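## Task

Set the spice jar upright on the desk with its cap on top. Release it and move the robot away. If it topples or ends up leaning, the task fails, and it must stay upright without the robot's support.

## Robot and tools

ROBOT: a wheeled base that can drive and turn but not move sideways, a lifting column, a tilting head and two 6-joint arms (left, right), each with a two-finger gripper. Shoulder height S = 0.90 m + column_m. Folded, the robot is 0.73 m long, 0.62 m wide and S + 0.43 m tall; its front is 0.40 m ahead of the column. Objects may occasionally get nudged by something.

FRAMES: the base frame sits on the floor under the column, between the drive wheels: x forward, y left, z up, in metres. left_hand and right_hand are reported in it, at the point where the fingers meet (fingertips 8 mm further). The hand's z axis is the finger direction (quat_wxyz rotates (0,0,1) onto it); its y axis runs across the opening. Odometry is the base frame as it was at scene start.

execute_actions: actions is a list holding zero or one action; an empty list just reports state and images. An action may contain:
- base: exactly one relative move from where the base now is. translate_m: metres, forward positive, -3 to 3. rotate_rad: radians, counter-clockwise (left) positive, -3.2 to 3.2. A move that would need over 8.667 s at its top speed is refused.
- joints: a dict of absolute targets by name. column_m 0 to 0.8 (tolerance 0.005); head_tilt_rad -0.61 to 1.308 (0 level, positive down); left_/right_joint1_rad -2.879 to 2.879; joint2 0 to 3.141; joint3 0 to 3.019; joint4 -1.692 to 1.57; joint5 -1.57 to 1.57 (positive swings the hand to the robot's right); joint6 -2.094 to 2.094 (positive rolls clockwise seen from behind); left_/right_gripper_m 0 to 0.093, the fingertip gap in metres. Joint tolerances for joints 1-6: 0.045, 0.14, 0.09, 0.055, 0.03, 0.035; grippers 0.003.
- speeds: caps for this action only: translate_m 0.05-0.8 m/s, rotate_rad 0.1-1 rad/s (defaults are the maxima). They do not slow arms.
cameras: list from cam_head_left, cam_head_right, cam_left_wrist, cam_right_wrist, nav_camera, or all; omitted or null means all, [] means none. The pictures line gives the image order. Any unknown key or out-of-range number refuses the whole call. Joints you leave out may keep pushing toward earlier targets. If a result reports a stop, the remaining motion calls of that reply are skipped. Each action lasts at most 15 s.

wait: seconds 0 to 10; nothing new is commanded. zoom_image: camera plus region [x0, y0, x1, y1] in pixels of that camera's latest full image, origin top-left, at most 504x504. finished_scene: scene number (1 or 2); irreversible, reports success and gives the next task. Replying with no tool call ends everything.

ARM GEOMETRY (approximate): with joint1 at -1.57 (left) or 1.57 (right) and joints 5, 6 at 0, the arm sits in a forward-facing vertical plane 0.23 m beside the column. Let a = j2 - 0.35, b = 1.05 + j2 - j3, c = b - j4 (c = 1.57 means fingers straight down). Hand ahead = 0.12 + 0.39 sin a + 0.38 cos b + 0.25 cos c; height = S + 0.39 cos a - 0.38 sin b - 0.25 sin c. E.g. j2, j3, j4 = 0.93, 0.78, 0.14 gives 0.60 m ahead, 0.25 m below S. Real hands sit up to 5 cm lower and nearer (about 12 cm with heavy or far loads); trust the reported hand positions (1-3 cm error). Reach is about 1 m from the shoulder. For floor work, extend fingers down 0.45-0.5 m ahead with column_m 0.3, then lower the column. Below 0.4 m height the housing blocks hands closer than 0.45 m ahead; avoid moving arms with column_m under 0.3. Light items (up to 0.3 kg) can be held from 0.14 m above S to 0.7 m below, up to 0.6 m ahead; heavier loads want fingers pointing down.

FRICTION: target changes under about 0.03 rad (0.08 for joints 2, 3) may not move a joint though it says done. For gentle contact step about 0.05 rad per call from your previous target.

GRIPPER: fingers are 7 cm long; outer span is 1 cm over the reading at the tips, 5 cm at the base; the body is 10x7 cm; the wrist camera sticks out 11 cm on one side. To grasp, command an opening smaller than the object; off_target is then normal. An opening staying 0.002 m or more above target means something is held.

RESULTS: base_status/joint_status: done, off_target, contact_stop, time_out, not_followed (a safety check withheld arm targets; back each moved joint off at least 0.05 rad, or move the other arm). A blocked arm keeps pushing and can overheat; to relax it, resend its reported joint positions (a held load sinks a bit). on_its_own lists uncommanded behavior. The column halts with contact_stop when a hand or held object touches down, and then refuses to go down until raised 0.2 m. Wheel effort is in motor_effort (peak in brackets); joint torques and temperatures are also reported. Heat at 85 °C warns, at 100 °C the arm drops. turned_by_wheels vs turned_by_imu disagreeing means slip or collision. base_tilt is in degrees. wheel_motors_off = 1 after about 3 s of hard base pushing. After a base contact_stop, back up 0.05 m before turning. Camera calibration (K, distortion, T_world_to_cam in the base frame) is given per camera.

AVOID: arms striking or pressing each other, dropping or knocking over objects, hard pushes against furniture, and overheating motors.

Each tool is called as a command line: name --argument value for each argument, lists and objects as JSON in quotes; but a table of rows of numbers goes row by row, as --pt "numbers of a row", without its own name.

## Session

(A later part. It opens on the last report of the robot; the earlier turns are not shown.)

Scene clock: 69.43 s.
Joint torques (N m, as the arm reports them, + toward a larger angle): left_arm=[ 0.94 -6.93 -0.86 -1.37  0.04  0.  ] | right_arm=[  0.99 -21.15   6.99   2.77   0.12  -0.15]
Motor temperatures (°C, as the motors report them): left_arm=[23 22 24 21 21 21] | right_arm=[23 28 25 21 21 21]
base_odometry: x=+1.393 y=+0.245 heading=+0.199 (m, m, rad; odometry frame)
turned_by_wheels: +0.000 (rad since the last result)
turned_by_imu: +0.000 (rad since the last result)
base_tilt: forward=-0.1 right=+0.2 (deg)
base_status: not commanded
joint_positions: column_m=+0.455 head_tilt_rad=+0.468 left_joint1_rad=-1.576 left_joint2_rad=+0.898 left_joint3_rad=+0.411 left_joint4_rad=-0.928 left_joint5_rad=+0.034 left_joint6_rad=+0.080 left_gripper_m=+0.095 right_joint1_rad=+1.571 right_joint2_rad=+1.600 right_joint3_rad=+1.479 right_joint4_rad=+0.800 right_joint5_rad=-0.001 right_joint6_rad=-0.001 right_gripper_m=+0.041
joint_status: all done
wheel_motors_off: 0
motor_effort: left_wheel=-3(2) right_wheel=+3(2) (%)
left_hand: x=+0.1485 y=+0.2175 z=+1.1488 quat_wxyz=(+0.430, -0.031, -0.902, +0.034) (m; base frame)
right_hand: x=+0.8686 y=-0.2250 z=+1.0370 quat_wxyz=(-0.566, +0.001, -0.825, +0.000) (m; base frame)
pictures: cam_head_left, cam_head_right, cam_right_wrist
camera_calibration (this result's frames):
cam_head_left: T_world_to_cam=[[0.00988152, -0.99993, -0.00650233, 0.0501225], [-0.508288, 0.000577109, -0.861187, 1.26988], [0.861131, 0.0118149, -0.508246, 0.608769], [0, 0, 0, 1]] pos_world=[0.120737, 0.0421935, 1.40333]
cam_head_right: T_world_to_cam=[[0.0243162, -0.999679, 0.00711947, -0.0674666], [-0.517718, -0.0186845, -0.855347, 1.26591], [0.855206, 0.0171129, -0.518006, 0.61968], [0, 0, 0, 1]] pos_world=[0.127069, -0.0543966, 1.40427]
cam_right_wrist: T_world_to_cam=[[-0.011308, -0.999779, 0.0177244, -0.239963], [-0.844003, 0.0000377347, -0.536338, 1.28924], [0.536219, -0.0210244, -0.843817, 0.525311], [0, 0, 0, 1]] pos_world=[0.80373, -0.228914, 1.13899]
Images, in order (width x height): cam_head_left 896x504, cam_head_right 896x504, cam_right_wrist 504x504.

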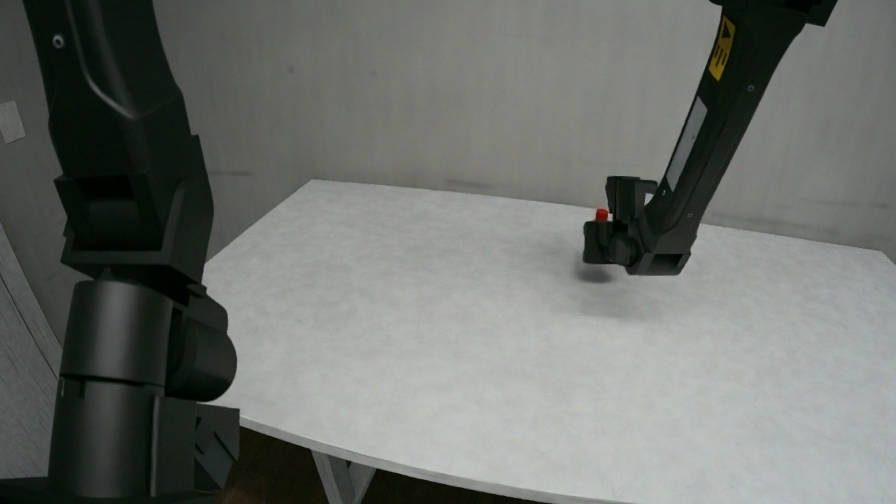

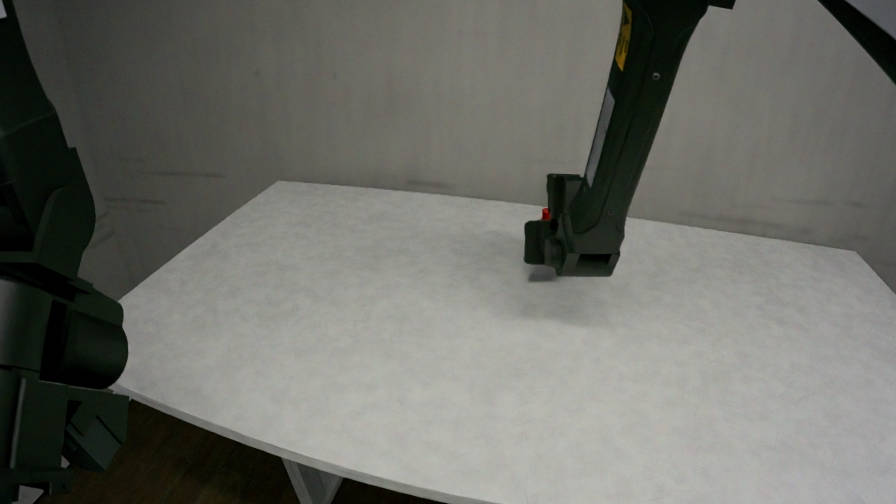

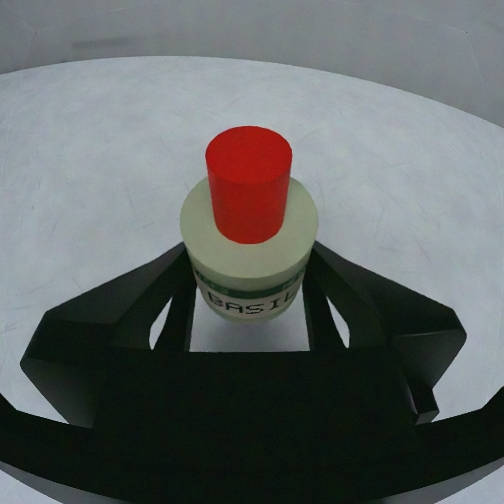

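execute_actions --actions '[{"joints":{"column_m":0.432}}]' --cameras '["cam_head_left","cam_right_wrist"]'

zoom_image --camera "cam_head_left" --region '[550, 190, 690, 320]'

Scene clock: 72.80 s.
Joint torques (N m, as the arm reports them, + toward a larger angle): left_arm=[ 0.92 -6.99 -0.84 -1.39  0.05  0.  ] | right_arm=[  0.38 -19.56   6.76   2.91   0.11  -0.1 ]
Motor temperatures (°C, as the motors report them): left_arm=[23 22 24 21 21 21] | right_arm=[23 28 25 21 21 21]
base_odometry: x=+1.393 y=+0.245 heading=+0.199 (m, m, rad; odometry frame)
turned_by_wheels: +0.000 (rad since the last result)
turned_by_imu: +0.001 (rad since the last result)
base_tilt: forward=-0.1 right=+0.1 (deg)
base_status: not commanded
joint_positions: column_m=+0.432 head_tilt_rad=+0.468 left_joint1_rad=-1.576 left_joint2_rad=+0.898 left_joint3_rad=+0.411 left_joint4_rad=-0.928 left_joint5_rad=+0.034 left_joint6_rad=+0.080 left_gripper_m=+0.095 right_joint1_rad=+1.571 right_joint2_rad=+1.600 right_joint3_rad=+1.479 right_joint4_rad=+0.800 right_joint5_rad=-0.001 right_joint6_rad=-0.001 right_gripper_m=+0.041
joint_status: all done
wheel_motors_off: 0
motor_effort: left_wheel=-4(2) right_wheel=+2(3) (%)
left_hand: x=+0.1485 y=+0.2175 z=+1.1260 quat_wxyz=(+0.430, -0.031, -0.902, +0.034) (m; base frame)
right_hand: x=+0.8686 y=-0.2250 z=+1.0141 quat_wxyz=(-0.566, +0.001, -0.825, +0.000) (m; base frame)
pictures: cam_head_left, cam_right_wrist
camera_calibration (this result's frames):
cam_head_left: T_world_to_cam=[[0.00988246, -0.99993, -0.0065009, 0.0499716], [-0.508163, 0.000577109, -0.861261, 1.25027], [0.861204, 0.0118149, -0.508122, 0.59696], [0, 0, 0, 1]] pos_world=[0.120742, 0.0421935, 1.38046]
cam_right_wrist: T_world_to_cam=[[-0.011308, -0.999779, 0.0177244, -0.239557], [-0.844003, 0.0000377347, -0.536338, 1.27697], [0.536219, -0.0210244, -0.843817, 0.506003], [0, 0, 0, 1]] pos_world=[0.80373, -0.228914, 1.11611]
Images, in order (width x height): cam_head_left 896x504, cam_right_wrist 504x504.

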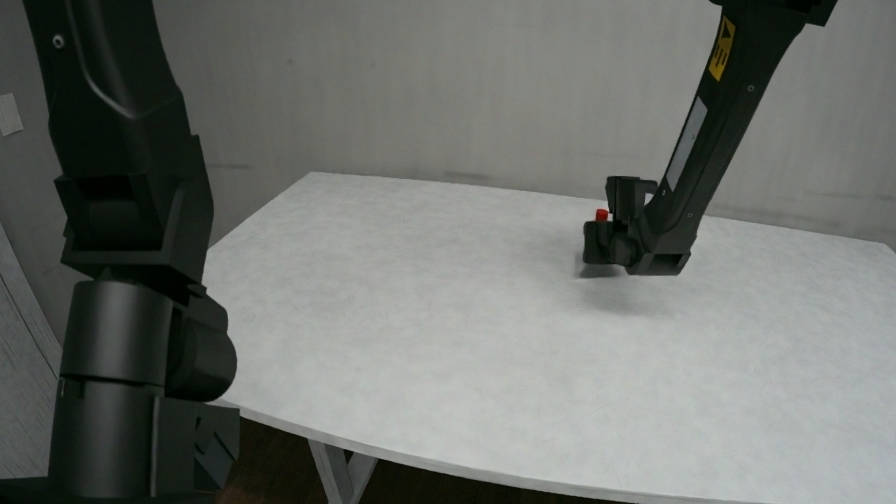

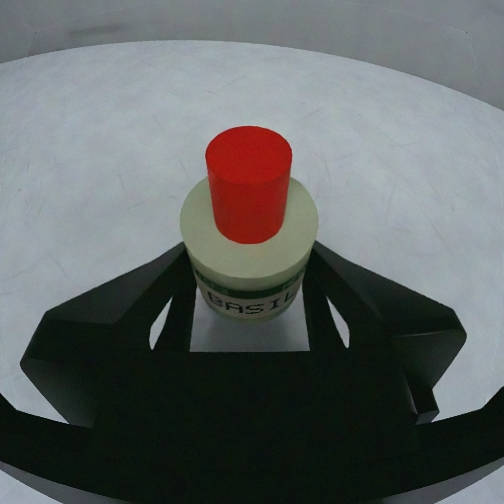

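Region (550, 190, 690, 320) of cam_head_left's 896x504 image, scaled by 3.600, with more detail than that image has; it fills the top 468 rows of this view, and the rest is white.

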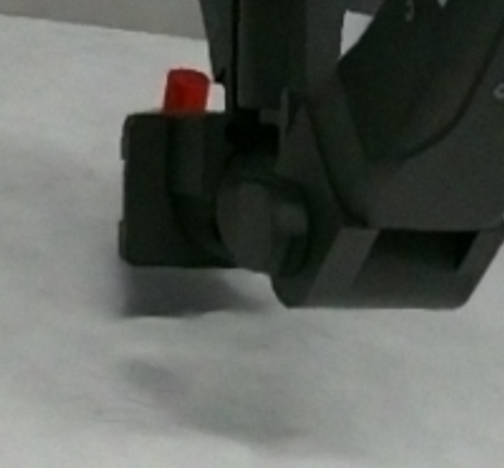

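execute_actions --actions '[{"joints":{"column_m":0.42}}]' --cameras '["cam_head_left","cam_right_wrist"]'

zoom_image --camera "cam_head_left" --region '[550, 190, 690, 320]'

Scene clock: 76.83 s.
Joint torques (N m, as the arm reports them, + toward a larger angle): left_arm=[ 0.89 -6.95 -0.82 -1.38  0.04  0.  ] | right_arm=[  0.17 -19.07   7.08   2.5    0.11  -0.17]
Motor temperatures (°C, as the motors report them): left_arm=[23 22 24 21 21 21] | right_arm=[23 28 26 21 21 21]
base_odometry: x=+1.393 y=+0.245 heading=+0.199 (m, m, rad; odometry frame)
turned_by_wheels: +0.000 (rad since the last result)
turned_by_imu: +0.001 (rad since the last result)
base_tilt: forward=-0.1 right=+0.1 (deg)
base_status: not commanded
joint_positions: column_m=+0.420 head_tilt_rad=+0.468 left_joint1_rad=-1.576 left_joint2_rad=+0.898 left_joint3_rad=+0.411 left_joint4_rad=-0.928 left_joint5_rad=+0.034 left_joint6_rad=+0.080 left_gripper_m=+0.095 right_joint1_rad=+1.571 right_joint2_rad=+1.600 right_joint3_rad=+1.479 right_joint4_rad=+0.800 right_joint5_rad=-0.001 right_joint6_rad=-0.001 right_gripper_m=+0.041
joint_status: all done
wheel_motors_off: 0
motor_effort: left_wheel=-2(3) right_wheel=+5(3) (%)
left_hand: x=+0.1485 y=+0.2175 z=+1.1140 quat_wxyz=(+0.430, -0.031, -0.902, +0.034) (m; base frame)
right_hand: x=+0.8686 y=-0.2250 z=+1.0021 quat_wxyz=(-0.566, +0.001, -0.825, +0.000) (m; base frame)
pictures: cam_head_left, cam_right_wrist
camera_calibration (this result's frames):
cam_head_left: T_world_to_cam=[[0.00988247, -0.99993, -0.0065009, 0.0498936], [-0.508162, 0.000577109, -0.861261, 1.23993], [0.861205, 0.0118149, -0.508121, 0.59086], [0, 0, 0, 1]] pos_world=[0.120742, 0.0421935, 1.36846]
cam_right_wrist: T_world_to_cam=[[-0.011308, -0.999779, 0.0177244, -0.239345], [-0.844003, 0.0000377347, -0.536338, 1.27053], [0.536219, -0.0210244, -0.843817, 0.495876], [0, 0, 0, 1]] pos_world=[0.80373, -0.228914, 1.10411]
Images, in order (width x height): cam_head_left 896x504, cam_right_wrist 504x504.

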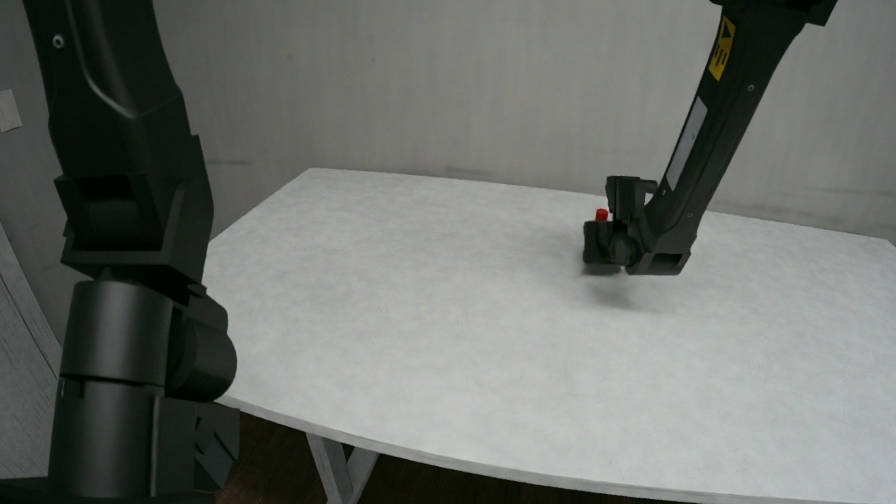

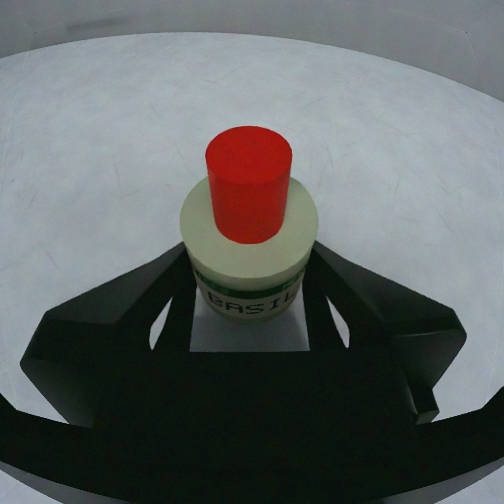

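Region (550, 190, 690, 320) of cam_head_left's 896x504 image, scaled by 3.600, with more detail than that image has; it fills the top 468 rows of this view, and the rest is white.

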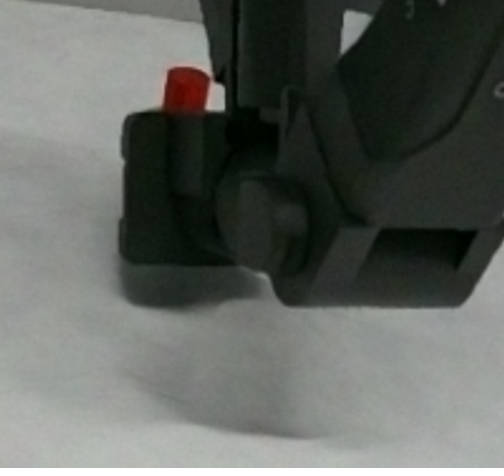

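execute_actions --actions '[{"joints":{"column_m":0.414}}]' --cameras '["cam_head_left","cam_right_wrist"]'

zoom_image --camera "cam_head_left" --region '[550, 190, 690, 320]'

Scene clock: 80.20 s.
Joint torques (N m, as the arm reports them, + toward a larger angle): left_arm=[ 0.94 -6.99 -0.86 -1.38  0.05  0.  ] | right_arm=[  1.19 -20.16   6.98   2.58   0.07  -0.14]
Motor temperatures (°C, as the motors report them): left_arm=[23 22 24 21 21 21] | right_arm=[23 28 26 21 21 21]
base_odometry: x=+1.393 y=+0.245 heading=+0.199 (m, m, rad; odometry frame)
turned_by_wheels: +0.000 (rad since the last result)
turned_by_imu: +0.001 (rad since the last result)
base_tilt: forward=-0.2 right=+0.2 (deg)
base_status: not commanded
joint_positions: column_m=+0.414 head_tilt_rad=+0.468 left_joint1_rad=-1.576 left_joint2_rad=+0.898 left_joint3_rad=+0.411 left_joint4_rad=-0.928 left_joint5_rad=+0.034 left_joint6_rad=+0.080 left_gripper_m=+0.095 right_joint1_rad=+1.571 right_joint2_rad=+1.600 right_joint3_rad=+1.479 right_joint4_rad=+0.800 right_joint5_rad=-0.001 right_joint6_rad=-0.001 right_gripper_m=+0.041
joint_status: all done
wheel_motors_off: 0
motor_effort: left_wheel=-3(3) right_wheel=+6(6) (%)
left_hand: x=+0.1485 y=+0.2175 z=+1.1080 quat_wxyz=(+0.430, -0.031, -0.902, +0.034) (m; base frame)
right_hand: x=+0.8686 y=-0.2250 z=+0.9961 quat_wxyz=(-0.566, +0.001, -0.825, +0.000) (m; base frame)
pictures: cam_head_left, cam_right_wrist
camera_calibration (this result's frames):
cam_head_left: T_world_to_cam=[[0.00988247, -0.99993, -0.00650089, 0.0498546], [-0.508162, 0.000577109, -0.861261, 1.23477], [0.861205, 0.0118149, -0.508121, 0.587816], [0, 0, 0, 1]] pos_world=[0.120742, 0.0421935, 1.36247]
cam_right_wrist: T_world_to_cam=[[-0.011308, -0.999779, 0.0177244, -0.239238], [-0.844003, 0.0000377347, -0.536338, 1.26732], [0.536219, -0.0210244, -0.843817, 0.49082], [0, 0, 0, 1]] pos_world=[0.80373, -0.228914, 1.09811]
Images, in order (width x height): cam_head_left 896x504, cam_right_wrist 504x504.

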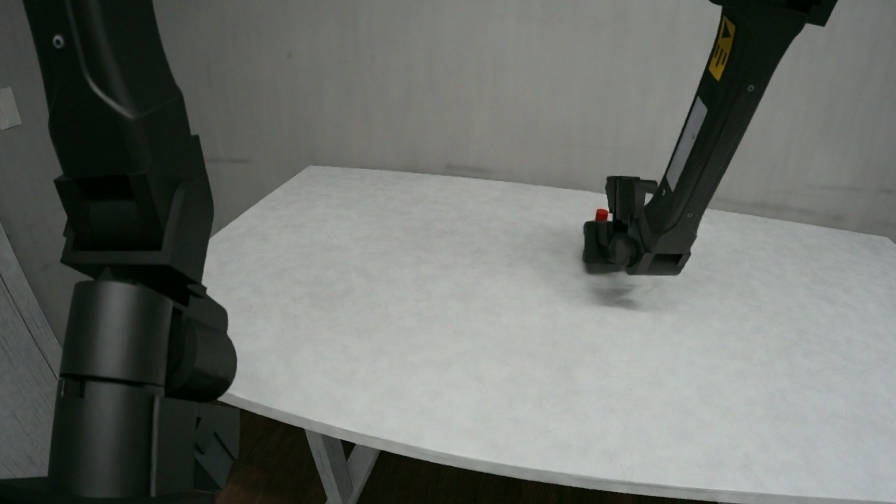

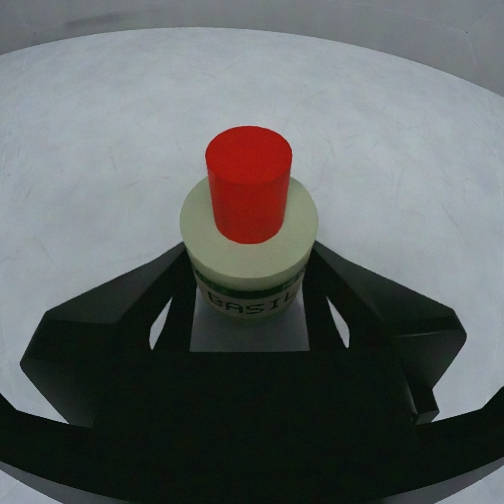

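Region (550, 190, 690, 320) of cam_head_left's 896x504 image, scaled by 3.600, with more detail than that image has; it fills the top 468 rows of this view, and the rest is white.

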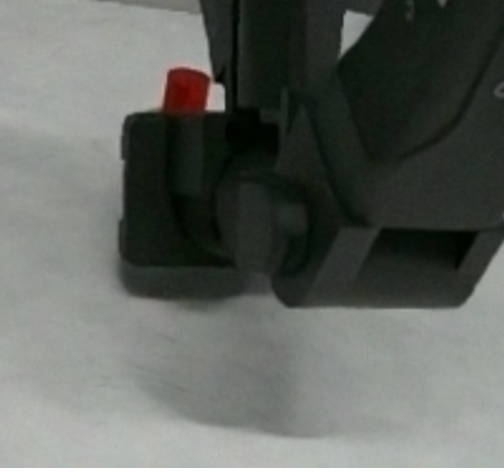

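No contact yet; lowering a little more.

execute_actions --actions '[{"joints":{"column_m":0.406}}]' --cameras '["cam_head_left","cam_right_wrist"]'

zoom_image --camera "cam_head_left" --region '[550, 190, 690, 320]'

Scene clock: 82.40 s.
Joint torques (N m, as the arm reports them, + toward a larger angle): left_arm=[ 0.93 -6.92 -0.84 -1.38  0.05  0.  ] | right_arm=[  0.75 -20.14   7.1    2.74   0.08  -0.14]
Motor temperatures (°C, as the motors report them): left_arm=[23 22 24 21 21 21] | right_arm=[23 28 26 21 21 21]
base_odometry: x=+1.393 y=+0.245 heading=+0.199 (m, m, rad; odometry frame)
turned_by_wheels: +0.000 (rad since the last result)
turned_by_imu: +0.001 (rad since the last result)
base_tilt: forward=-0.1 right=+0.1 (deg)
base_status: not commanded
joint_positions: column_m=+0.406 head_tilt_rad=+0.468 left_joint1_rad=-1.576 left_joint2_rad=+0.898 left_joint3_rad=+0.411 left_joint4_rad=-0.928 left_joint5_rad=+0.034 left_joint6_rad=+0.080 left_gripper_m=+0.095 right_joint1_rad=+1.571 right_joint2_rad=+1.600 right_joint3_rad=+1.479 right_joint4_rad=+0.800 right_joint5_rad=-0.001 right_joint6_rad=-0.001 right_gripper_m=+0.041
joint_status: all done
wheel_motors_off: 0
motor_effort: left_wheel=-3(3) right_wheel=+7(4) (%)
left_hand: x=+0.1485 y=+0.2175 z=+1.0999 quat_wxyz=(+0.430, -0.031, -0.902, +0.034) (m; base frame)
right_hand: x=+0.8686 y=-0.2250 z=+0.9881 quat_wxyz=(-0.566, +0.001, -0.825, +0.000) (m; base frame)
pictures: cam_head_left, cam_right_wrist
camera_calibration (this result's frames):
cam_head_left: T_world_to_cam=[[0.00988248, -0.99993, -0.00650088, 0.0498025], [-0.508161, 0.000577109, -0.861262, 1.22787], [0.861205, 0.0118149, -0.50812, 0.58374], [0, 0, 0, 1]] pos_world=[0.120742, 0.0421935, 1.35445]
cam_right_wrist: T_world_to_cam=[[-0.011308, -0.999779, 0.0177244, -0.239096], [-0.844003, 0.0000377347, -0.536338, 1.26302], [0.536219, -0.0210244, -0.843817, 0.484055], [0, 0, 0, 1]] pos_world=[0.80373, -0.228914, 1.0901]
Images, in order (width x height): cam_head_left 896x504, cam_right_wrist 504x504.

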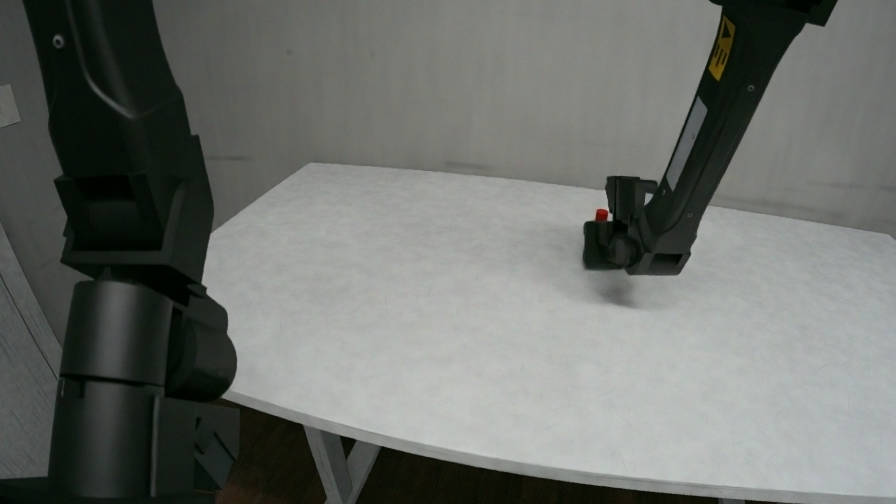

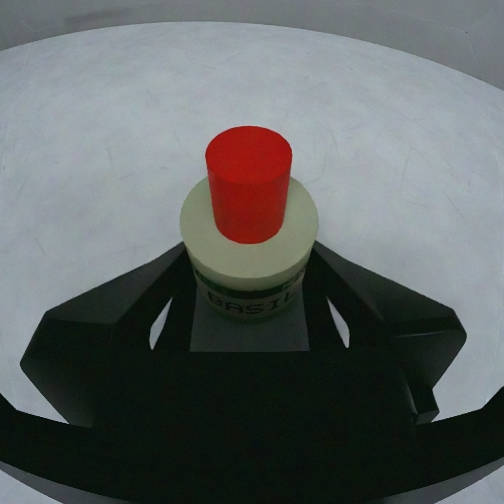

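Region (550, 190, 690, 320) of cam_head_left's 896x504 image, scaled by 3.600, with more detail than that image has; it fills the top 468 rows of this view, and the rest is white.

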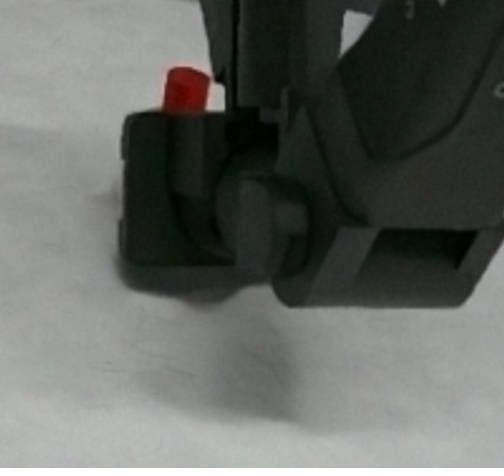

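execute_actions --actions '[{"joints":{"column_m":0.399}}]' --cameras '["cam_head_left","cam_right_wrist"]'

zoom_image --camera "cam_head_left" --region '[550, 190, 690, 320]'

Scene clock: 84.67 s.
Joint torques (N m, as the arm reports them, + toward a larger angle): left_arm=[ 0.93 -6.99 -0.86 -1.37  0.05  0.  ] | right_arm=[  0.36 -19.36   7.15   2.55   0.11  -0.17]
Motor temperatures (°C, as the motors report them): left_arm=[23 22 24 21 21 21] | right_arm=[23 28 26 21 21 21]
base_odometry: x=+1.393 y=+0.245 heading=+0.199 (m, m, rad; odometry frame)
turned_by_wheels: +0.000 (rad since the last result)
turned_by_imu: +0.001 (rad since the last result)
base_tilt: forward=-0.1 right=+0.2 (deg)
base_status: not commanded
joint_positions: column_m=+0.399 head_tilt_rad=+0.468 left_joint1_rad=-1.576 left_joint2_rad=+0.898 left_joint3_rad=+0.411 left_joint4_rad=-0.928 left_joint5_rad=+0.034 left_joint6_rad=+0.080 left_gripper_m=+0.095 right_joint1_rad=+1.571 right_joint2_rad=+1.591 right_joint3_rad=+1.479 right_joint4_rad=+0.800 right_joint5_rad=-0.001 right_joint6_rad=-0.003 right_gripper_m=+0.041
joint_status: all done
wheel_motors_off: 0
motor_effort: left_wheel=-2(3) right_wheel=+4(5) (%)
left_hand: x=+0.1485 y=+0.2175 z=+1.0929 quat_wxyz=(+0.430, -0.031, -0.902, +0.034) (m; base frame)
right_hand: x=+0.8712 y=-0.2250 z=+0.9874 quat_wxyz=(-0.569, +0.002, -0.822, +0.000) (m; base frame)
pictures: cam_head_left, cam_right_wrist
camera_calibration (this result's frames):
cam_head_left: T_world_to_cam=[[0.00988248, -0.99993, -0.00650087, 0.0497569], [-0.50816, 0.000577109, -0.861262, 1.22183], [0.861206, 0.0118149, -0.508119, 0.580179], [0, 0, 0, 1]] pos_world=[0.120742, 0.0421935, 1.34744]
cam_right_wrist: T_world_to_cam=[[-0.0109291, -0.999759, 0.019051, -0.240691], [-0.839264, -0.00118633, -0.543723, 1.26783], [0.543615, -0.0219312, -0.839048, 0.470696], [0, 0, 0, 1]] pos_world=[0.805534, -0.228806, 1.08887]
Images, in order (width x height): cam_head_left 896x504, cam_right_wrist 504x504.

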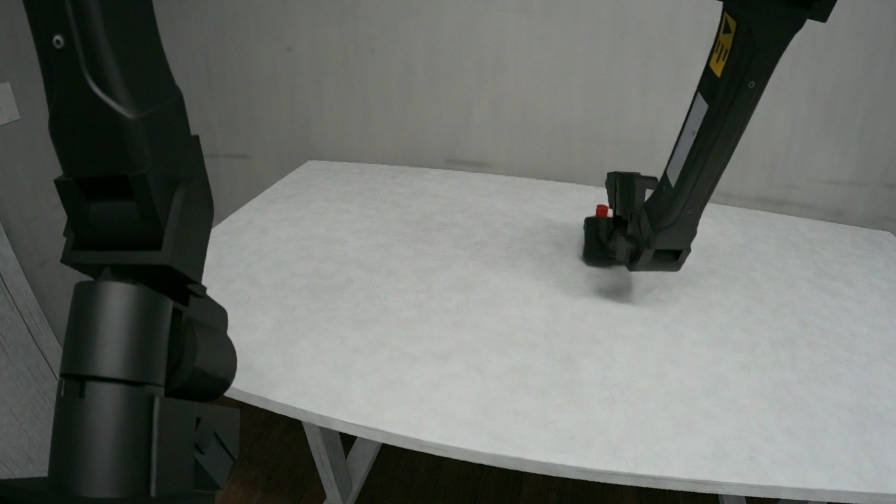

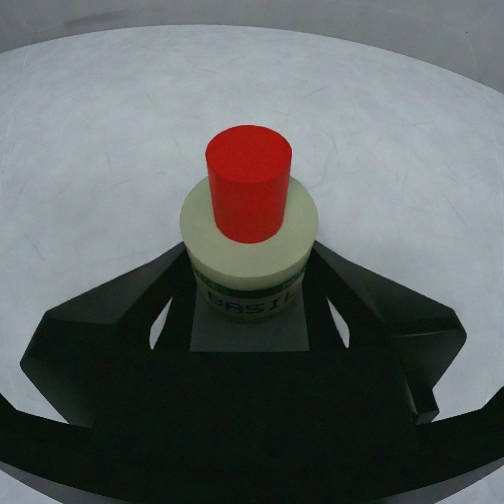

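Region (550, 190, 690, 320) of cam_head_left's 896x504 image, scaled by 3.600, with more detail than that image has; it fills the top 468 rows of this view, and the rest is white.

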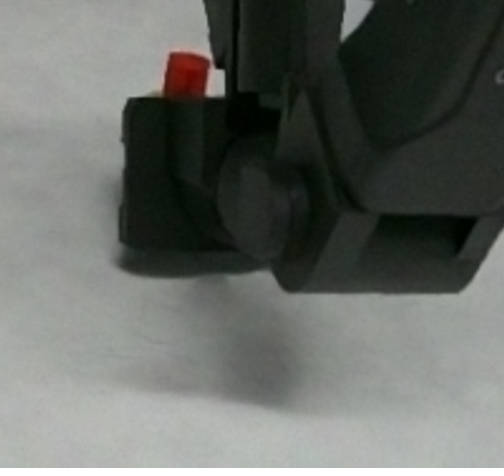

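The jar is resting on the desk now, so I'm opening the gripper.

execute_actions --actions '[{"joints":{"right_gripper_m":0.09}}]' --cameras '["cam_right_wrist"]'

Scene clock: 86.30 s.
Joint torques (N m, as the arm reports them, + toward a larger angle): left_arm=[ 0.92 -6.94 -0.86 -1.38  0.05  0.  ] | right_arm=[ -0.47 -19.67   7.04   2.49   0.07  -0.11]
Motor temperatures (°C, as the motors report them): left_arm=[23 22 24 21 21 21] | right_arm=[23 28 26 21 21 21]
base_odometry: x=+1.393 y=+0.245 heading=+0.199 (m, m, rad; odometry frame)
turned_by_wheels: +0.000 (rad since the last result)
turned_by_imu: +0.001 (rad since the last result)
base_tilt: forward=-0.2 right=+0.1 (deg)
base_status: not commanded
joint_positions: column_m=+0.399 head_tilt_rad=+0.468 left_joint1_rad=-1.576 left_joint2_rad=+0.898 left_joint3_rad=+0.411 left_joint4_rad=-0.928 left_joint5_rad=+0.034 left_joint6_rad=+0.080 left_gripper_m=+0.095 right_joint1_rad=+1.571 right_joint2_rad=+1.591 right_joint3_rad=+1.479 right_joint4_rad=+0.800 right_joint5_rad=-0.001 right_joint6_rad=-0.003 right_gripper_m=+0.090
joint_status: all done
wheel_motors_off: 0
motor_effort: left_wheel=-4(2) right_wheel=+6(5) (%)
left_hand: x=+0.1485 y=+0.2175 z=+1.0929 quat_wxyz=(+0.430, -0.031, -0.902, +0.034) (m; base frame)
right_hand: x=+0.8712 y=-0.2250 z=+0.9874 quat_wxyz=(-0.569, +0.002, -0.822, +0.000) (m; base frame)
pictures: cam_right_wrist
camera_calibration (this result's frames):
cam_right_wrist: T_world_to_cam=[[-0.0109291, -0.999759, 0.019051, -0.240691], [-0.839264, -0.00118633, -0.543723, 1.26783], [0.543615, -0.0219312, -0.839048, 0.470696], [0, 0, 0, 1]] pos_world=[0.805534, -0.228806, 1.08887]
Images, in order (width x height): cam_right_wrist 504x504.

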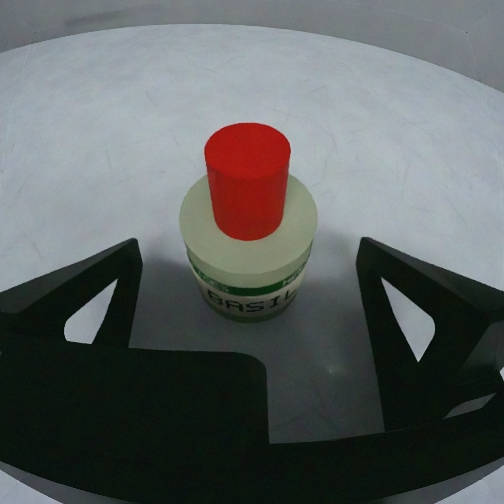

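execute_actions --actions '[{"base":{"translate_m":-0.55},"joints":{"column_m":0.50}}]' --cameras '["cam_head_left"]'

Scene clock: 91.23 s.
Joint torques (N m, as the arm reports them, + toward a larger angle): left_arm=[ 0.89 -7.1  -0.77 -1.38  0.05  0.  ] | right_arm=[  0.32 -18.22   7.13   2.64   0.13  -0.11]
Motor temperatures (°C, as the motors report them): left_arm=[23 22 24 21 21 21] | right_arm=[23 28 26 21 21 21]
base_odometry: x=+0.854 y=+0.136 heading=+0.201 (m, m, rad; odometry frame)
turned_by_wheels: +0.001 (rad since the last result)
turned_by_imu: +0.005 (rad since the last result)
base_tilt: forward=-0.1 right=+0.1 (deg)
base_status: done
joint_positions: column_m=+0.500 head_tilt_rad=+0.468 left_joint1_rad=-1.576 left_joint2_rad=+0.898 left_joint3_rad=+0.409 left_joint4_rad=-0.928 left_joint5_rad=+0.034 left_joint6_rad=+0.080 left_gripper_m=+0.095 right_joint1_rad=+1.571 right_joint2_rad=+1.591 right_joint3_rad=+1.479 right_joint4_rad=+0.800 right_joint5_rad=-0.001 right_joint6_rad=-0.003 right_gripper_m=+0.090
joint_status: all done
wheel_motors_off: 0
motor_effort: left_wheel=+2(72) right_wheel=-2(70) (%)
left_hand: x=+0.1474 y=+0.2175 z=+1.1942 quat_wxyz=(+0.431, -0.031, -0.901, +0.034) (m; base frame)
right_hand: x=+0.8716 y=-0.2253 z=+1.0886 quat_wxyz=(-0.570, +0.002, -0.822, +0.000) (m; base frame)
pictures: cam_head_left
camera_calibration (this result's frames):
cam_head_left: T_world_to_cam=[[0.00988248, -0.99993, -0.00650087, 0.0504129], [-0.50816, 0.000577109, -0.861262, 1.30874], [0.861206, 0.0118149, -0.508119, 0.631449], [0, 0, 0, 1]] pos_world=[0.120742, 0.0421935, 1.44834]
Images, in order (width x height): cam_head_left 896x504.

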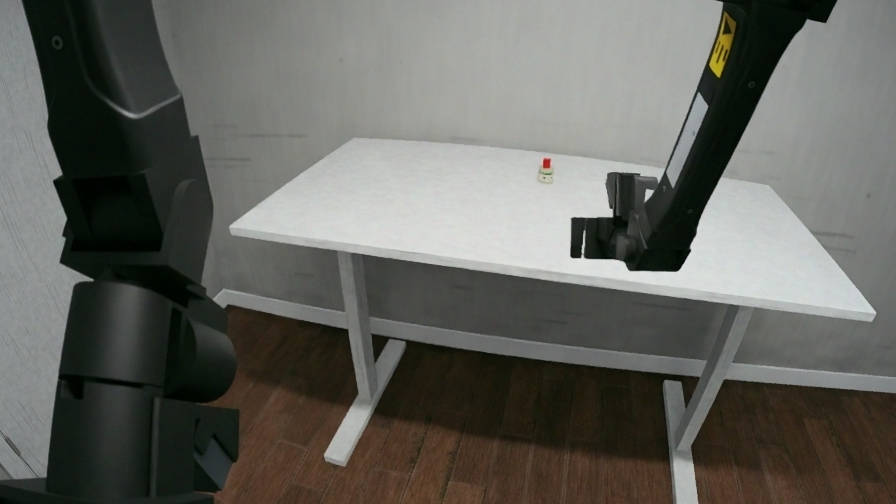

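finished_scene --scene 2

The scene is finished: the task was done.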